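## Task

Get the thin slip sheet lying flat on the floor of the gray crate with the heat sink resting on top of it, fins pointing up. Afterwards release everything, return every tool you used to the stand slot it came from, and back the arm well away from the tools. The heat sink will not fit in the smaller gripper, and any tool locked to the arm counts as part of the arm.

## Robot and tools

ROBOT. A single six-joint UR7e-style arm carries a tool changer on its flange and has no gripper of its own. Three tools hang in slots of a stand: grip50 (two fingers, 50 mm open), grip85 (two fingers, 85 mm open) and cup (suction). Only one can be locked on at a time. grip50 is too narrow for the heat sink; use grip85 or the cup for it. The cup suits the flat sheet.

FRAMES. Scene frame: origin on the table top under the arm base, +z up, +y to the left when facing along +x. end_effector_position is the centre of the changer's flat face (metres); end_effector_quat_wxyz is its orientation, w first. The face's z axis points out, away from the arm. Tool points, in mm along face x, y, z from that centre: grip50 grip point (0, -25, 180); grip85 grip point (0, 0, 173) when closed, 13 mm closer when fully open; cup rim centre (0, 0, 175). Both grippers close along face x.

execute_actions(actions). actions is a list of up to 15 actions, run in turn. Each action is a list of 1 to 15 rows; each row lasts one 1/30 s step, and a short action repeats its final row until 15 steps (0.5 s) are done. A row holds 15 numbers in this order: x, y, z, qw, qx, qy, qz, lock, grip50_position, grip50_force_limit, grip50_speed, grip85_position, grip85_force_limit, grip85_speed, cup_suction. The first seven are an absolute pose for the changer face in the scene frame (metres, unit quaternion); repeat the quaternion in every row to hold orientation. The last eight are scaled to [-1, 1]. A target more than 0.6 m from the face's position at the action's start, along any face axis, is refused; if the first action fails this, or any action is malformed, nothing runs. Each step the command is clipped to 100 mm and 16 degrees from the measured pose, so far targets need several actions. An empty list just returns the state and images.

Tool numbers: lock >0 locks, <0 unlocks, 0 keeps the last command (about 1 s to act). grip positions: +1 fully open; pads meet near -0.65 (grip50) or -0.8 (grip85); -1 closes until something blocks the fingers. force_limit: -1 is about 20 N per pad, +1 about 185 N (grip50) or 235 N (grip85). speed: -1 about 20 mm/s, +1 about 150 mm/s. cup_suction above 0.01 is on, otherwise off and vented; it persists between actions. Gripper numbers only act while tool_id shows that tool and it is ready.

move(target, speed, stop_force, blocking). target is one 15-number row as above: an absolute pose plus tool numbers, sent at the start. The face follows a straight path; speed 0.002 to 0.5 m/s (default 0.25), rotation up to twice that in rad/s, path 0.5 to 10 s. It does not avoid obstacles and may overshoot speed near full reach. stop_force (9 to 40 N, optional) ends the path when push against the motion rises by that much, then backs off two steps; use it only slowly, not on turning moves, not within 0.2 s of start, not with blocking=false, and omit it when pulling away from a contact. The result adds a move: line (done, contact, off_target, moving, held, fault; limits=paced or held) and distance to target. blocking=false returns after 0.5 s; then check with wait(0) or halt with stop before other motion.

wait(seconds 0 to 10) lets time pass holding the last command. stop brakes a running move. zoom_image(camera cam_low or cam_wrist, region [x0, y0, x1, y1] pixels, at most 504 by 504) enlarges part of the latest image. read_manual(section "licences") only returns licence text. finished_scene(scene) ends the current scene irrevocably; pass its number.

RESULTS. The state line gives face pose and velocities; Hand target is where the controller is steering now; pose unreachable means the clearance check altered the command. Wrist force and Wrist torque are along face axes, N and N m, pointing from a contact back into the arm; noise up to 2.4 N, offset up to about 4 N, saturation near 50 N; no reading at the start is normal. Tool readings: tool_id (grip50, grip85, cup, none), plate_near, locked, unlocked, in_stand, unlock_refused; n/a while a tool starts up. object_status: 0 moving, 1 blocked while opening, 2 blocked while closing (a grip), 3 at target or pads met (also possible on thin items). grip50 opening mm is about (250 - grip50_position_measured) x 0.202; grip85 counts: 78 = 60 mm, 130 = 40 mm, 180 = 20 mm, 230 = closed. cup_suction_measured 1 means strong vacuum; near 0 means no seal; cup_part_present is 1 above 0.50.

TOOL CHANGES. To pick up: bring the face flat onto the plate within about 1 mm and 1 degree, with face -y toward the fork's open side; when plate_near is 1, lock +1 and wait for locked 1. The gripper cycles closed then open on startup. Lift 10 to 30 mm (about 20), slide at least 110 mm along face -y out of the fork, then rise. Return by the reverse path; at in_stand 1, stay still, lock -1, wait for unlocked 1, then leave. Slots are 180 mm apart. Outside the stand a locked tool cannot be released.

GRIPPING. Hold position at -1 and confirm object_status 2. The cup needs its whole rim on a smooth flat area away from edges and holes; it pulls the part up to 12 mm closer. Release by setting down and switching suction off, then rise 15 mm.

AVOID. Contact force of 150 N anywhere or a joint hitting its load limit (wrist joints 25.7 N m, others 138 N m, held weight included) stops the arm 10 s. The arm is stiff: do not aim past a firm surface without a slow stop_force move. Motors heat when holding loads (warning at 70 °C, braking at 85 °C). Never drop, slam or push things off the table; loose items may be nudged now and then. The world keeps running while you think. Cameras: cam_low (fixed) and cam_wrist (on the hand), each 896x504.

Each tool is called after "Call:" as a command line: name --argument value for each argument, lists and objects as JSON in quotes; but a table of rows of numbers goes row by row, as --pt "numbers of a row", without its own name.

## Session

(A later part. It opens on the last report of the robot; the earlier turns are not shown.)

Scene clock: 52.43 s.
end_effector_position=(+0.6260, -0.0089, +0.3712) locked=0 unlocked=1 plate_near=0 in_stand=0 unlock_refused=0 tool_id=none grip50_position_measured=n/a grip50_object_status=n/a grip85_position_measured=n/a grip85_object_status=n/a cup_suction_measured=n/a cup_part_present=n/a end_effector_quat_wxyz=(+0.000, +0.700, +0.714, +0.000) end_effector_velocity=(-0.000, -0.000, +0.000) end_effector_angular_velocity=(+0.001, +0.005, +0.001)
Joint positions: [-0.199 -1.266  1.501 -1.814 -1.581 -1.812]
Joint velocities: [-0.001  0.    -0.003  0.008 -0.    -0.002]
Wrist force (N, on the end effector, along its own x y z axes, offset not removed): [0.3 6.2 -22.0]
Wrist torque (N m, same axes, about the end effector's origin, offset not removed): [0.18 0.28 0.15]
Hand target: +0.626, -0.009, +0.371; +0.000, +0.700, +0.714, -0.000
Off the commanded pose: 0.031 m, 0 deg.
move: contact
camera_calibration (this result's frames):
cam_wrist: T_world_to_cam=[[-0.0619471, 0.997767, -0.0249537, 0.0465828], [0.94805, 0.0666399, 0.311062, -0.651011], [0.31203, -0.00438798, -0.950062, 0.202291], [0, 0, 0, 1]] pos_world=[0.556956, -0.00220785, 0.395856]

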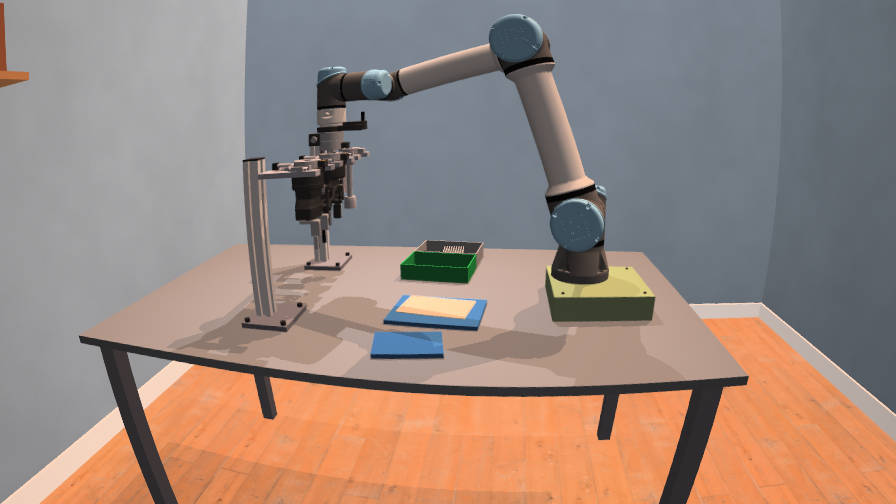

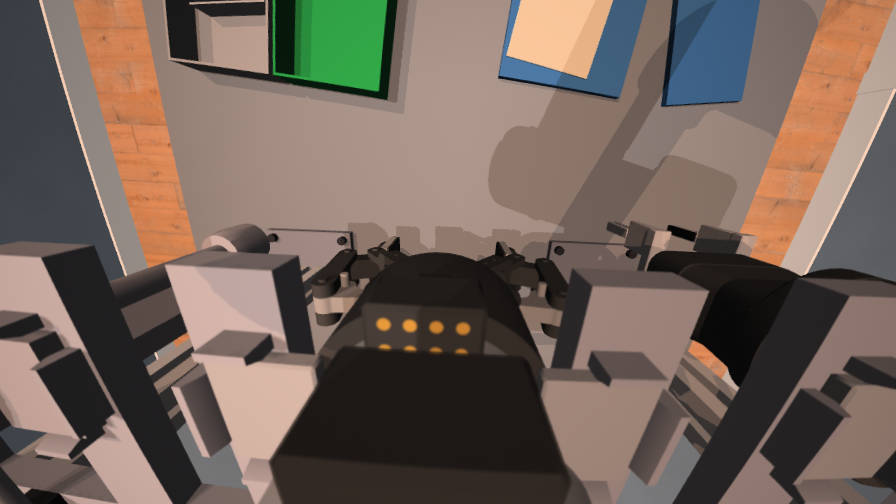

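1 mm deeper: on a chamfer, pushing +x. Shift.

Call:
move --target '[0.6275,-0.0085,0.374,0,0.7000,0.7141,0,0,1,0,0,1,0,0,0]' --speed 0.02

Call:
move --target '[0.6275,-0.0085,0.34,0,0.7000,0.7141,0,0,1,0,0,1,0,0,0]' --speed 0.005 --stop_force 12

Scene clock: 55.73 s.
end_effector_position=(+0.6275, -0.0085, +0.3739) locked=0 unlocked=1 plate_near=0 in_stand=0 unlock_refused=0 tool_id=none grip50_position_measured=n/a grip50_object_status=n/a grip85_position_measured=n/a grip85_object_status=n/a cup_suction_measured=n/a cup_part_present=n/a end_effector_quat_wxyz=(+0.000, +0.700, +0.714, -0.000) end_effector_velocity=(+0.000, +0.001, +0.001) end_effector_angular_velocity=(+0.001, +0.001, -0.000)
Joint positions: [-0.198 -1.264  1.491 -1.806 -1.581 -1.811]
Joint velocities: [ 0.001  0.001 -0.003  0.003  0.001  0.001]
Wrist force (N, on the end effector, along its own x y z axes, offset not removed): [-0.6 1.3 -3.1]
Wrist torque (N m, same axes, about the end effector's origin, offset not removed): [0.06 -0.02 0.07]
Hand target: +0.627, -0.009, +0.374; -0.000, +0.700, +0.714, +0.000
Off the commanded pose: 0.000 m, 0 deg.
move: done
camera_calibration (this result's frames):
cam_wrist: T_world_to_cam=[[-0.0619544, 0.997768, -0.0248972, 0.046334], [0.9481, 0.0666285, 0.310912, -0.653205], [0.311877, -0.00434271, -0.950113, 0.204551], [0, 0, 0, 1]] pos_world=[0.55838, -0.0018202, 0.398589]

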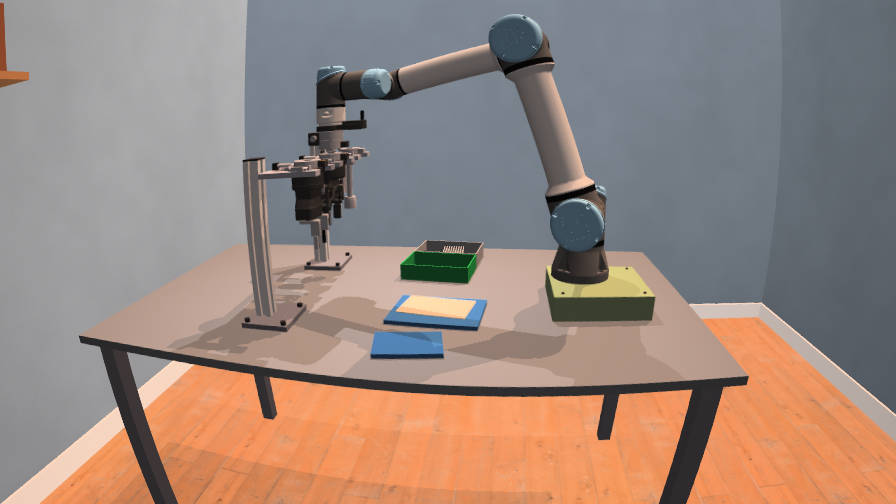

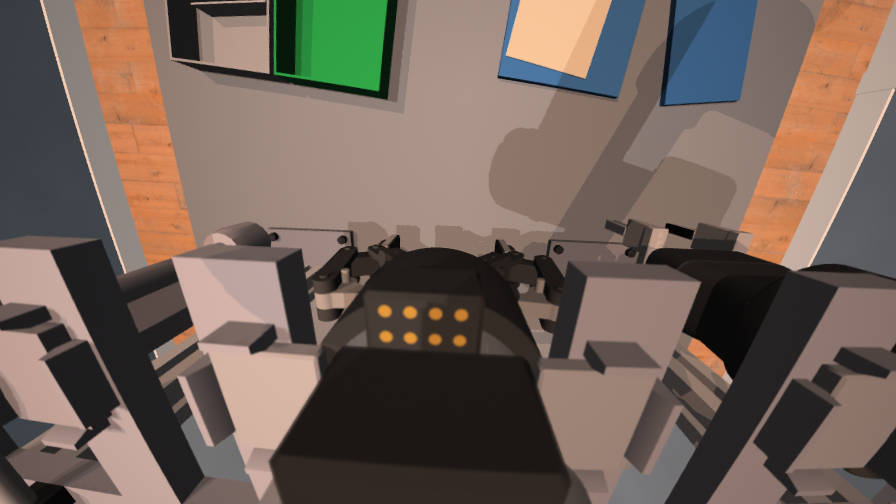

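Scene clock: 56.63 s.
end_effector_position=(+0.6275, -0.0085, +0.3712) locked=0 unlocked=1 plate_near=0 in_stand=0 unlock_refused=0 tool_id=none grip50_position_measured=n/a grip50_object_status=n/a grip85_position_measured=n/a grip85_object_status=n/a cup_suction_measured=n/a cup_part_present=n/a end_effector_quat_wxyz=(+0.000, +0.700, +0.714, +0.000) end_effector_velocity=(-0.001, -0.000, +0.001) end_effector_angular_velocity=(-0.000, +0.003, -0.003)
Joint positions: [-0.198 -1.263  1.496 -1.813 -1.581 -1.811]
Joint velocities: [-0.    -0.001 -0.003  0.007 -0.001  0.002]
Wrist force (N, on the end effector, along its own x y z axes, offset not removed): [-5.0 0.9 -19.5]
Wrist torque (N m, same axes, about the end effector's origin, offset not removed): [-0.38 0.72 -0.06]
Hand target: +0.627, -0.008, +0.371; +0.000, +0.700, +0.714, -0.000
Off the commanded pose: 0.031 m, 0 deg.
move: contact
camera_calibration (this result's frames):
cam_wrist: T_world_to_cam=[[-0.0619484, 0.997768, -0.024925, 0.0462461], [0.94805, 0.0666322, 0.311066, -0.652425], [0.312033, -0.00436005, -0.950061, 0.201862], [0, 0, 0, 1]] pos_world=[0.558409, -0.00179021, 0.395881]

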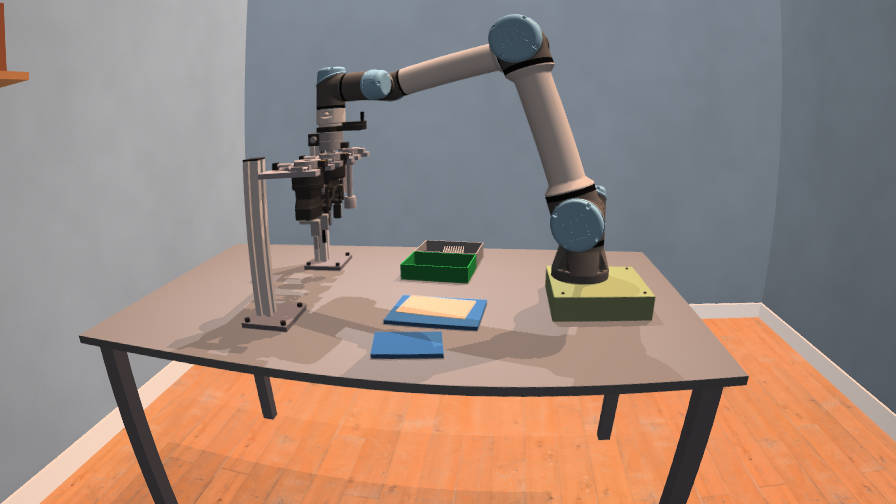

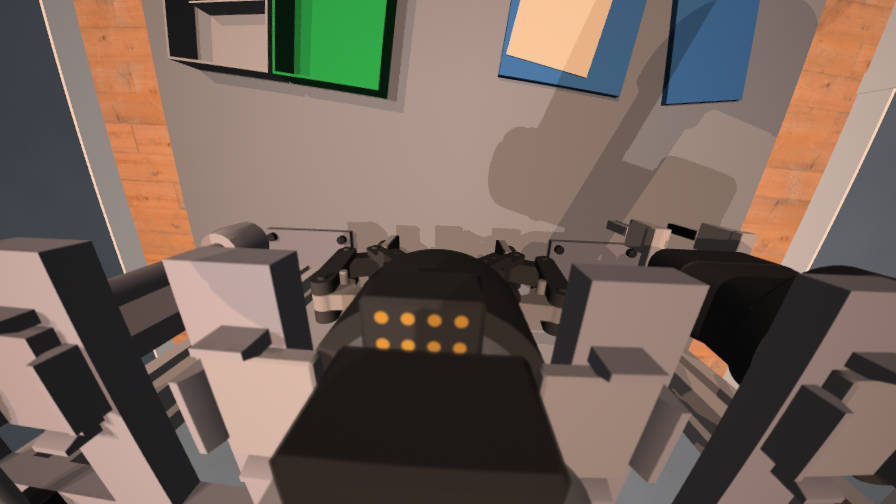

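Call:
move --target '[0.6268,-0.0107,0.374,0,0.7000,0.7141,0,0,1,0,0,1,0,0,0]' --speed 0.02

Call:
move --target '[0.6268,-0.0107,0.34,0,0.7000,0.7141,0,0,1,0,0,1,0,0,0]' --speed 0.005 --stop_force 12

Scene clock: 59.77 s.
end_effector_position=(+0.6268, -0.0106, +0.3739) locked=0 unlocked=1 plate_near=0 in_stand=0 unlock_refused=0 tool_id=none grip50_position_measured=n/a grip50_object_status=n/a grip85_position_measured=n/a grip85_object_status=n/a cup_suction_measured=n/a cup_part_present=n/a end_effector_quat_wxyz=(+0.000, +0.700, +0.714, -0.000) end_effector_velocity=(-0.000, -0.000, +0.001) end_effector_angular_velocity=(-0.002, -0.001, +0.002)
Joint positions: [-0.202 -1.266  1.493 -1.807 -1.581 -1.814]
Joint velocities: [-0.    -0.002 -0.001  0.002 -0.002 -0.002]
Wrist force (N, on the end effector, along its own x y z axes, offset not removed): [-3.2 1.8 -3.3]
Wrist torque (N m, same axes, about the end effector's origin, offset not removed): [0.14 0.26 -0.19]
Hand target: +0.627, -0.011, +0.374; +0.000, +0.700, +0.714, -0.000
Off the commanded pose: 0.000 m, 0 deg.
move: done
camera_calibration (this result's frames):
cam_wrist: T_world_to_cam=[[-0.0619522, 0.997768, -0.0249091, 0.0484187], [0.948101, 0.0666301, 0.310908, -0.652455], [0.311874, -0.0043549, -0.950113, 0.204739], [0, 0, 0, 1]] pos_world=[0.55774, -0.0039459, 0.398585]

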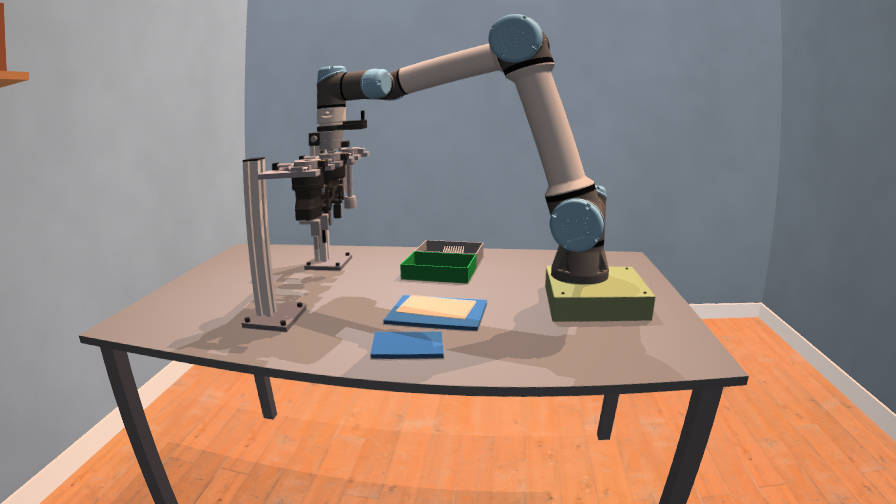

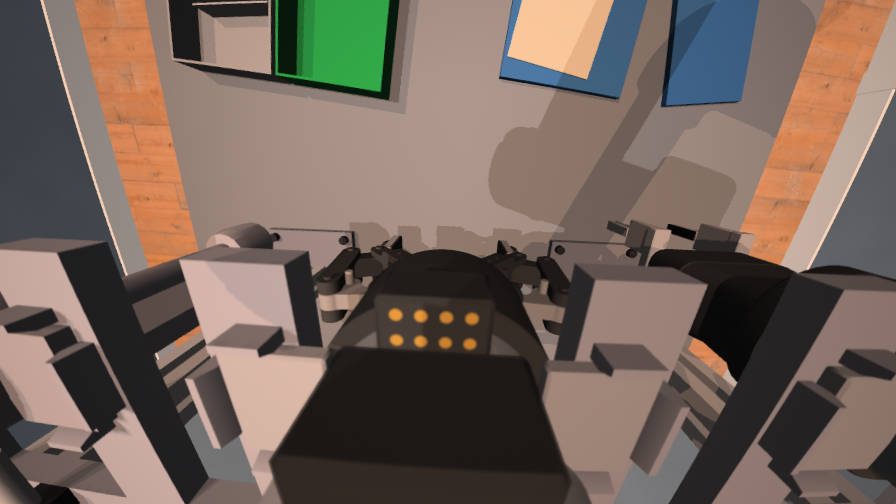

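Scene clock: 60.90 s.
end_effector_position=(+0.6269, -0.0107, +0.3700) locked=0 unlocked=1 plate_near=0 in_stand=0 unlock_refused=0 tool_id=none grip50_position_measured=n/a grip50_object_status=n/a grip85_position_measured=n/a grip85_object_status=n/a cup_suction_measured=n/a cup_part_present=n/a end_effector_quat_wxyz=(+0.000, +0.700, +0.714, -0.000) end_effector_velocity=(-0.000, +0.000, +0.002) end_effector_angular_velocity=(-0.001, +0.001, +0.001)
Joint positions: [-0.202 -1.263  1.5   -1.816 -1.581 -1.815]
Joint velocities: [ 0.001 -0.001 -0.004  0.006 -0.001 -0.001]
Wrist force (N, on the end effector, along its own x y z axes, offset not removed): [-1.2 0.4 -6.4]
Wrist torque (N m, same axes, about the end effector's origin, offset not removed): [0.01 0.04 0.02]
Hand target: +0.627, -0.011, +0.370; +0.000, +0.700, +0.714, +0.000
Off the commanded pose: 0.030 m, 0 deg.
move: contact
camera_calibration (this result's frames):
cam_wrist: T_world_to_cam=[[-0.0619484, 0.997768, -0.0249159, 0.0483463], [0.948095, 0.0666287, 0.310928, -0.651275], [0.311894, -0.00436112, -0.950107, 0.200956], [0, 0, 0, 1]] pos_world=[0.557789, -0.00396842, 0.394634]

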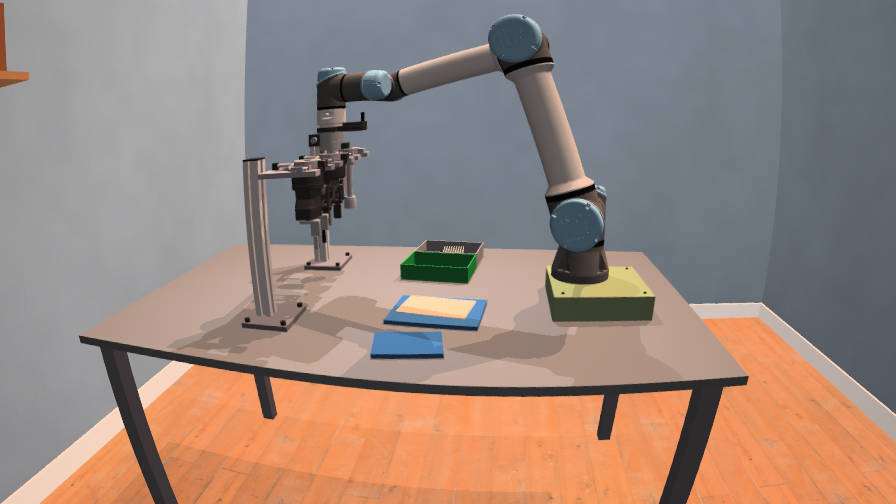

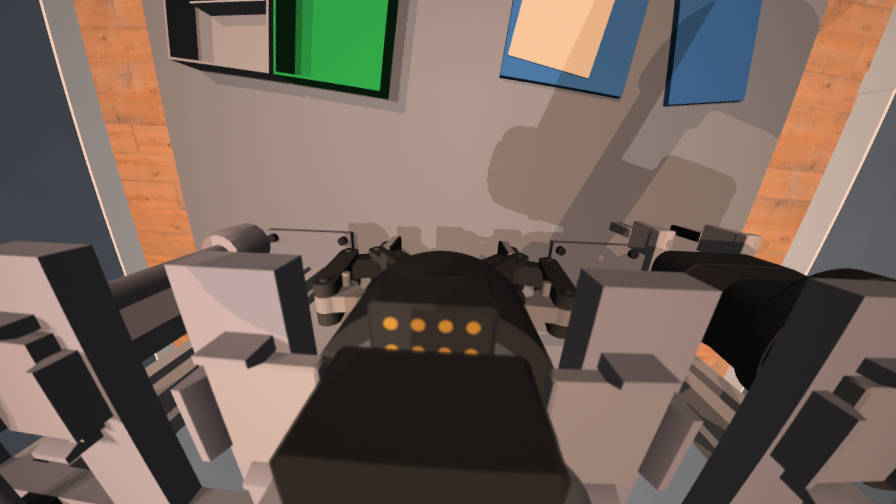

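Call:
move --target '[0.6268,-0.0112,0.34,0,0.7000,0.7141,0,0,1,0,0,1,0,0,0]' --speed 0.004 --stop_force 25

Scene clock: 63.23 s.
end_effector_position=(+0.6269, -0.0107, +0.3678) locked=0 unlocked=1 plate_near=0 in_stand=0 unlock_refused=0 tool_id=none grip50_position_measured=n/a grip50_object_status=n/a grip85_position_measured=n/a grip85_object_status=n/a cup_suction_measured=n/a cup_part_present=n/a end_effector_quat_wxyz=(+0.000, +0.700, +0.714, +0.000) end_effector_velocity=(-0.000, -0.001, +0.000) end_effector_angular_velocity=(+0.001, +0.003, -0.002)
Joint positions: [-0.202 -1.262  1.504 -1.822 -1.581 -1.815]
Joint velocities: [-0.001  0.001 -0.003  0.005 -0.     0.   ]
Wrist force (N, on the end effector, along its own x y z axes, offset not removed): [2.1 22.5 -47.4]
Wrist torque (N m, same axes, about the end effector's origin, offset not removed): [0.34 -0.01 -0.17]
Hand target: +0.627, -0.011, +0.368; +0.000, +0.700, +0.714, +0.000
Off the commanded pose: 0.028 m, 0 deg.
move: contact
camera_calibration (this result's frames):
cam_wrist: T_world_to_cam=[[-0.0619578, 0.997765, -0.0250349, 0.0483801], [0.947899, 0.0666776, 0.311515, -0.650732], [0.312488, -0.00442974, -0.949911, 0.198466], [0, 0, 0, 1]] pos_world=[0.557807, -0.00400357, 0.392449]

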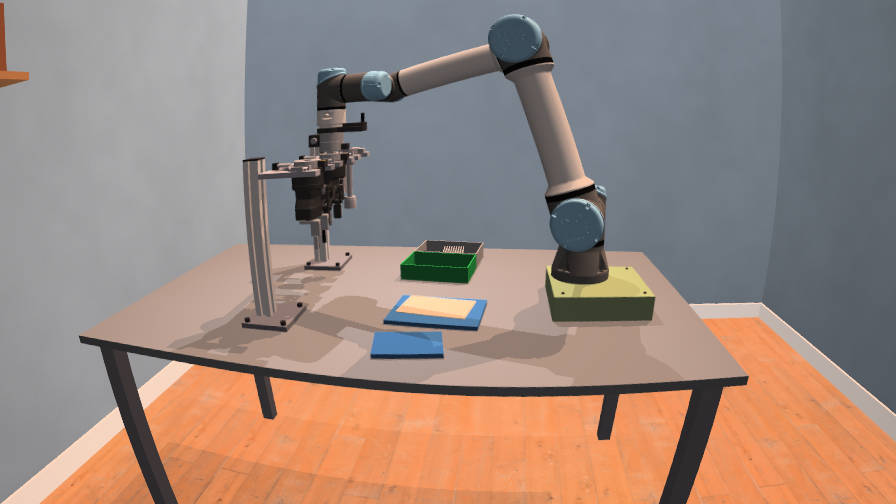

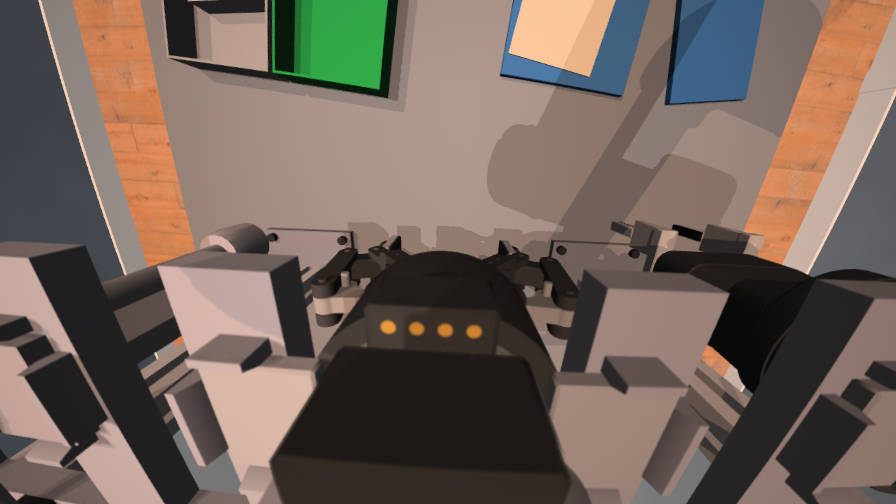

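Pushed in +x.

Call:
move --target '[0.6283,-0.0105,0.3695,0,0.7000,0.7141,0,0,1,0,0,1,0,0,0]' --speed 0.01

Call:
move --target '[0.6283,-0.0105,0.34,0,0.7000,0.7141,0,0,1,0,0,1,0,0,0]' --speed 0.004 --stop_force 15

Scene clock: 66.50 s.
end_effector_position=(+0.6283, -0.0105, +0.3695) locked=0 unlocked=1 plate_near=0 in_stand=0 unlock_refused=0 tool_id=none grip50_position_measured=n/a grip50_object_status=n/a grip85_position_measured=n/a grip85_object_status=n/a cup_suction_measured=n/a cup_part_present=n/a end_effector_quat_wxyz=(+0.000, +0.700, +0.714, -0.000) end_effector_velocity=(+0.000, +0.000, +0.000) end_effector_angular_velocity=(+0.001, +0.001, +0.000)
Joint positions: [-0.201 -1.26   1.497 -1.816 -1.581 -1.814]
Joint velocities: [ 0.     0.001 -0.003  0.002  0.001  0.   ]
Wrist force (N, on the end effector, along its own x y z axes, offset not removed): [-0.4 0.9 0.4]
Wrist torque (N m, same axes, about the end effector's origin, offset not removed): [-0.05 0.08 -0.01]
Hand target: +0.628, -0.011, +0.370; -0.000, +0.700, +0.714, +0.000
Off the commanded pose: 0.000 m, 0 deg.
move: done
camera_calibration (this result's frames):
cam_wrist: T_world_to_cam=[[-0.0619541, 0.99777, -0.0248471, 0.0482354], [0.948095, 0.0666127, 0.310933, -0.652448], [0.311895, -0.00429377, -0.950107, 0.200027], [0, 0, 0, 1]] pos_world=[0.559183, -0.00380764, 0.394113]

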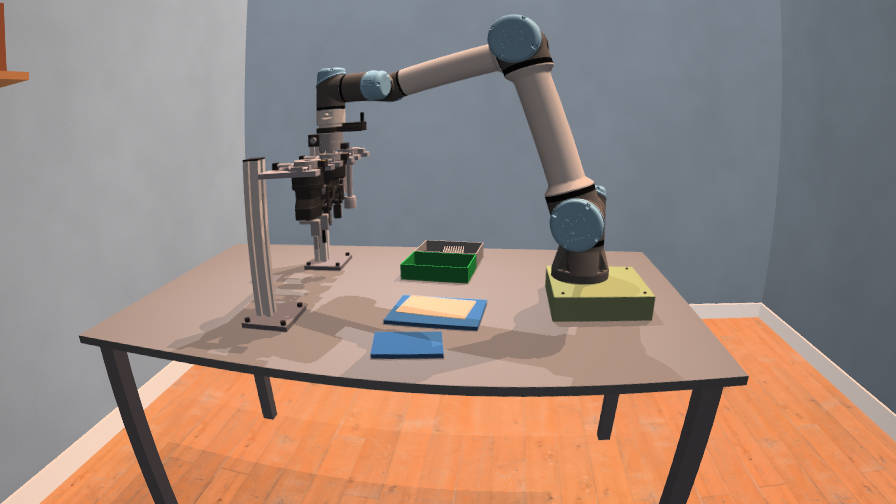

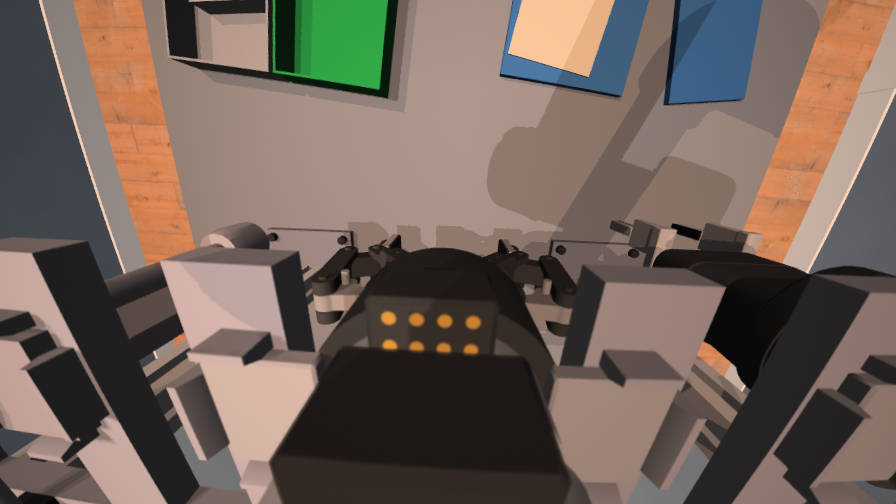

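Scene clock: 68.60 s.
end_effector_position=(+0.6283, -0.0106, +0.3624) locked=0 unlocked=1 plate_near=0 in_stand=1 unlock_refused=0 tool_id=none grip50_position_measured=n/a grip50_object_status=n/a grip85_position_measured=n/a grip85_object_status=n/a cup_suction_measured=n/a cup_part_present=n/a end_effector_quat_wxyz=(+0.000, +0.700, +0.714, +0.000) end_effector_velocity=(-0.000, -0.000, +0.001) end_effector_angular_velocity=(+0.001, +0.002, -0.001)
Joint positions: [-0.201 -1.256  1.51  -1.833 -1.581 -1.814]
Joint velocities: [-0.    -0.    -0.003  0.006 -0.     0.001]
Wrist force (N, on the end effector, along its own x y z axes, offset not removed): [-25.5 23.7 -10.3]
Wrist torque (N m, same axes, about the end effector's origin, offset not removed): [-0.18 0.07 -0.62]
Hand target: +0.628, -0.011, +0.363; +0.000, +0.700, +0.714, +0.000
Off the commanded pose: 0.022 m, 0 deg.
move: contact
camera_calibration (this result's frames):
cam_wrist: T_world_to_cam=[[-0.0618805, 0.997773, -0.0248866, 0.0480976], [0.948058, 0.0665556, 0.311055, -0.650345], [0.312019, -0.00434566, -0.950066, 0.193236], [0, 0, 0, 1]] pos_world=[0.559248, -0.00386664, 0.387078]

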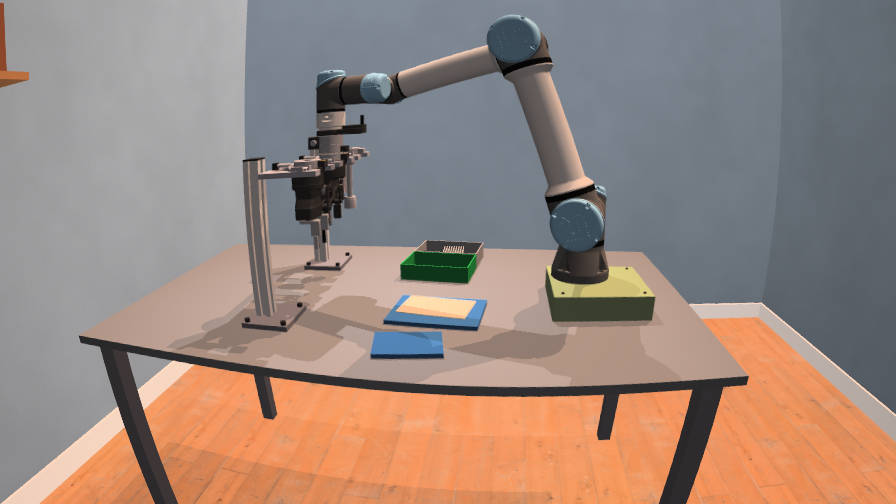

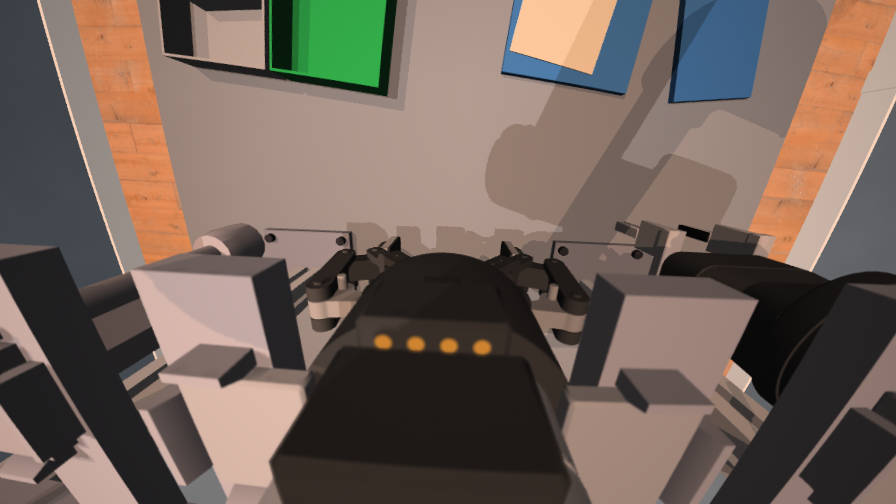

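Call:
move --target '[0.6292,-0.0112,0.363,0,0.6964,0.7176,0,0,1,0,0,1,0,0,0]' --speed 0.005

Call:
move --target '[0.6292,-0.0112,0.34,0,0.6964,0.7176,0,0,1,0,0,1,0,0,0]' --speed 0.004 --stop_force 15

Scene clock: 73.17 s.
end_effector_position=(+0.6292, -0.0112, +0.3630) locked=0 unlocked=1 plate_near=0 in_stand=1 unlock_refused=0 tool_id=none grip50_position_measured=n/a grip50_object_status=n/a grip85_position_measured=n/a grip85_object_status=n/a cup_suction_measured=n/a cup_part_present=n/a end_effector_quat_wxyz=(+0.000, +0.696, +0.718, -0.000) end_effector_velocity=(+0.000, -0.001, -0.000) end_effector_angular_velocity=(-0.001, +0.001, +0.002)
Joint positions: [-0.202 -1.254  1.506 -1.831 -1.581 -1.825]
Joint velocities: [-0.     0.001 -0.001 -0.    -0.001 -0.002]
Wrist force (N, on the end effector, along its own x y z axes, offset not removed): [-3.1 3.5 -4.6]
Wrist torque (N m, same axes, about the end effector's origin, offset not removed): [0.16 0.16 -0.09]
Hand target: +0.629, -0.011, +0.363; +0.000, +0.696, +0.718, -0.000
Off the commanded pose: 0.000 m, 0 deg.
move: done
camera_calibration (this result's frames):
cam_wrist: T_world_to_cam=[[-0.071825, 0.997108, -0.0248394, 0.0550149], [0.947392, 0.0759893, 0.310925, -0.650725], [0.311913, -0.00120042, -0.95011, 0.193622], [0, 0, 0, 1]] pos_world=[0.56005, -0.00517519, 0.387655]

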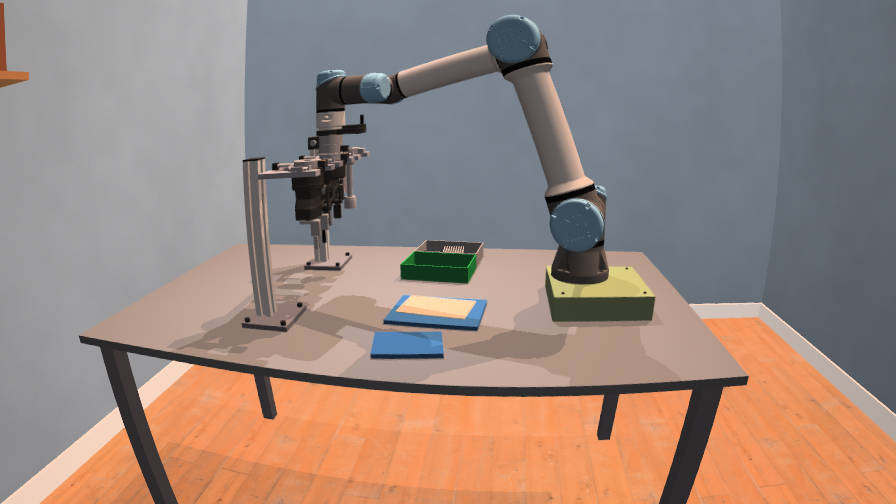

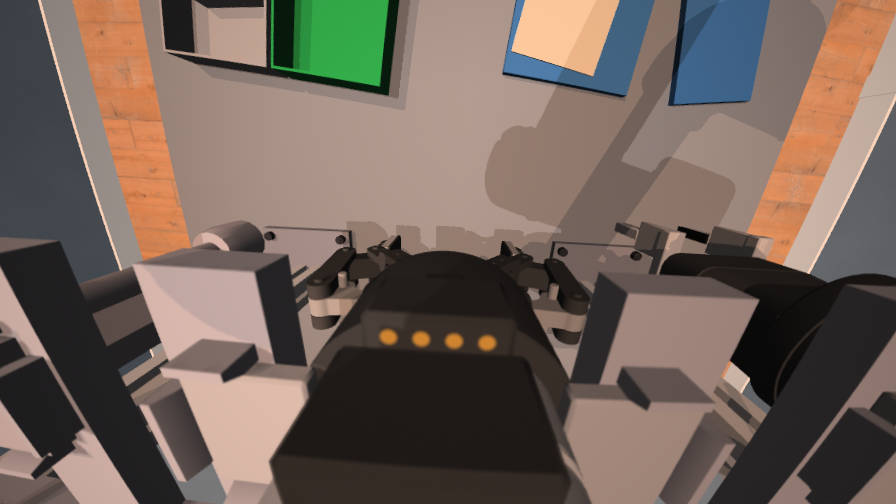

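Scene clock: 74.00 s.
end_effector_position=(+0.6292, -0.0112, +0.3612) locked=0 unlocked=1 plate_near=1 in_stand=1 unlock_refused=0 tool_id=none grip50_position_measured=n/a grip50_object_status=n/a grip85_position_measured=n/a grip85_object_status=n/a cup_suction_measured=n/a cup_part_present=n/a end_effector_quat_wxyz=(+0.000, +0.696, +0.718, +0.000) end_effector_velocity=(+0.000, +0.000, +0.001) end_effector_angular_velocity=(+0.002, +0.002, +0.002)
Joint positions: [-0.202 -1.253  1.509 -1.836 -1.58  -1.825]
Joint velocities: [ 0.     0.    -0.003  0.005  0.001 -0.002]
Wrist force (N, on the end effector, along its own x y z axes, offset not removed): [-3.1 -3.0 -28.8]
Wrist torque (N m, same axes, about the end effector's origin, offset not removed): [-0.72 0.78 -0.18]
Hand target: +0.629, -0.011, +0.361; +0.000, +0.696, +0.718, +0.000
Off the commanded pose: 0.021 m, 0 deg.
move: contact
camera_calibration (this result's frames):
cam_wrist: T_world_to_cam=[[-0.0718349, 0.997106, -0.0248937, 0.0550025], [0.947279, 0.0760161, 0.311262, -0.650253], [0.312254, -0.00122179, -0.949998, 0.19161], [0, 0, 0, 1]] pos_world=[0.560091, -0.00517954, 0.385798]

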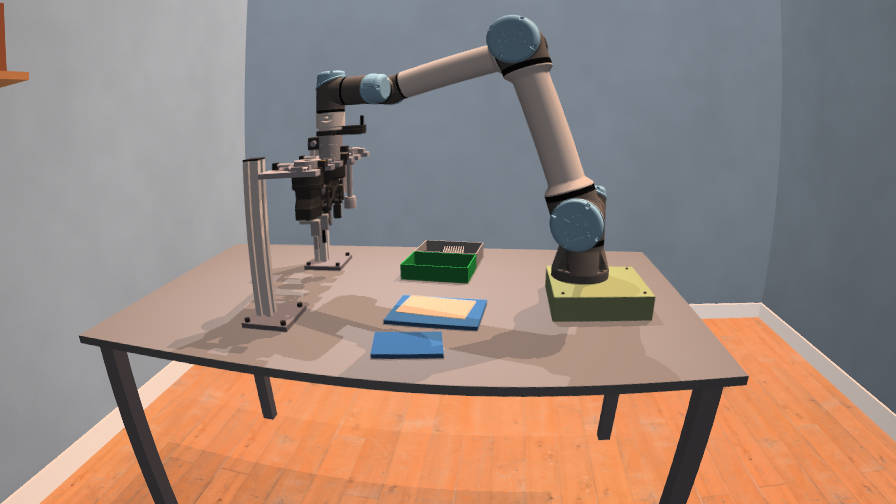

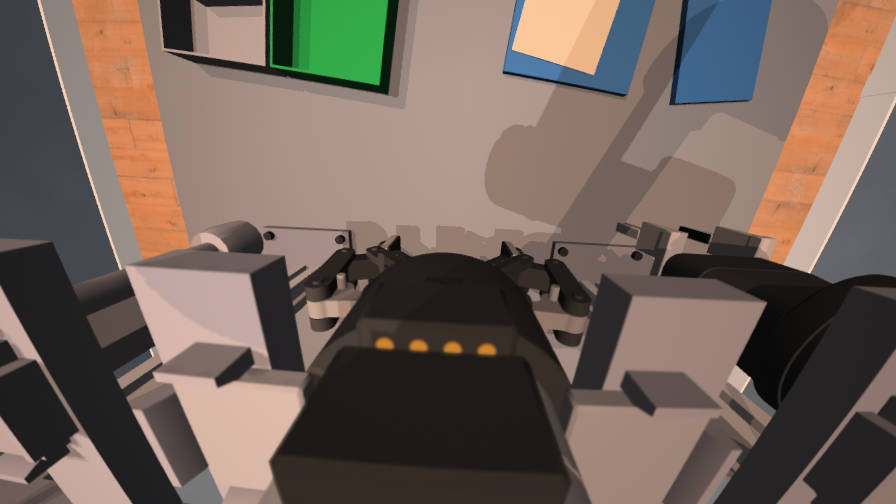

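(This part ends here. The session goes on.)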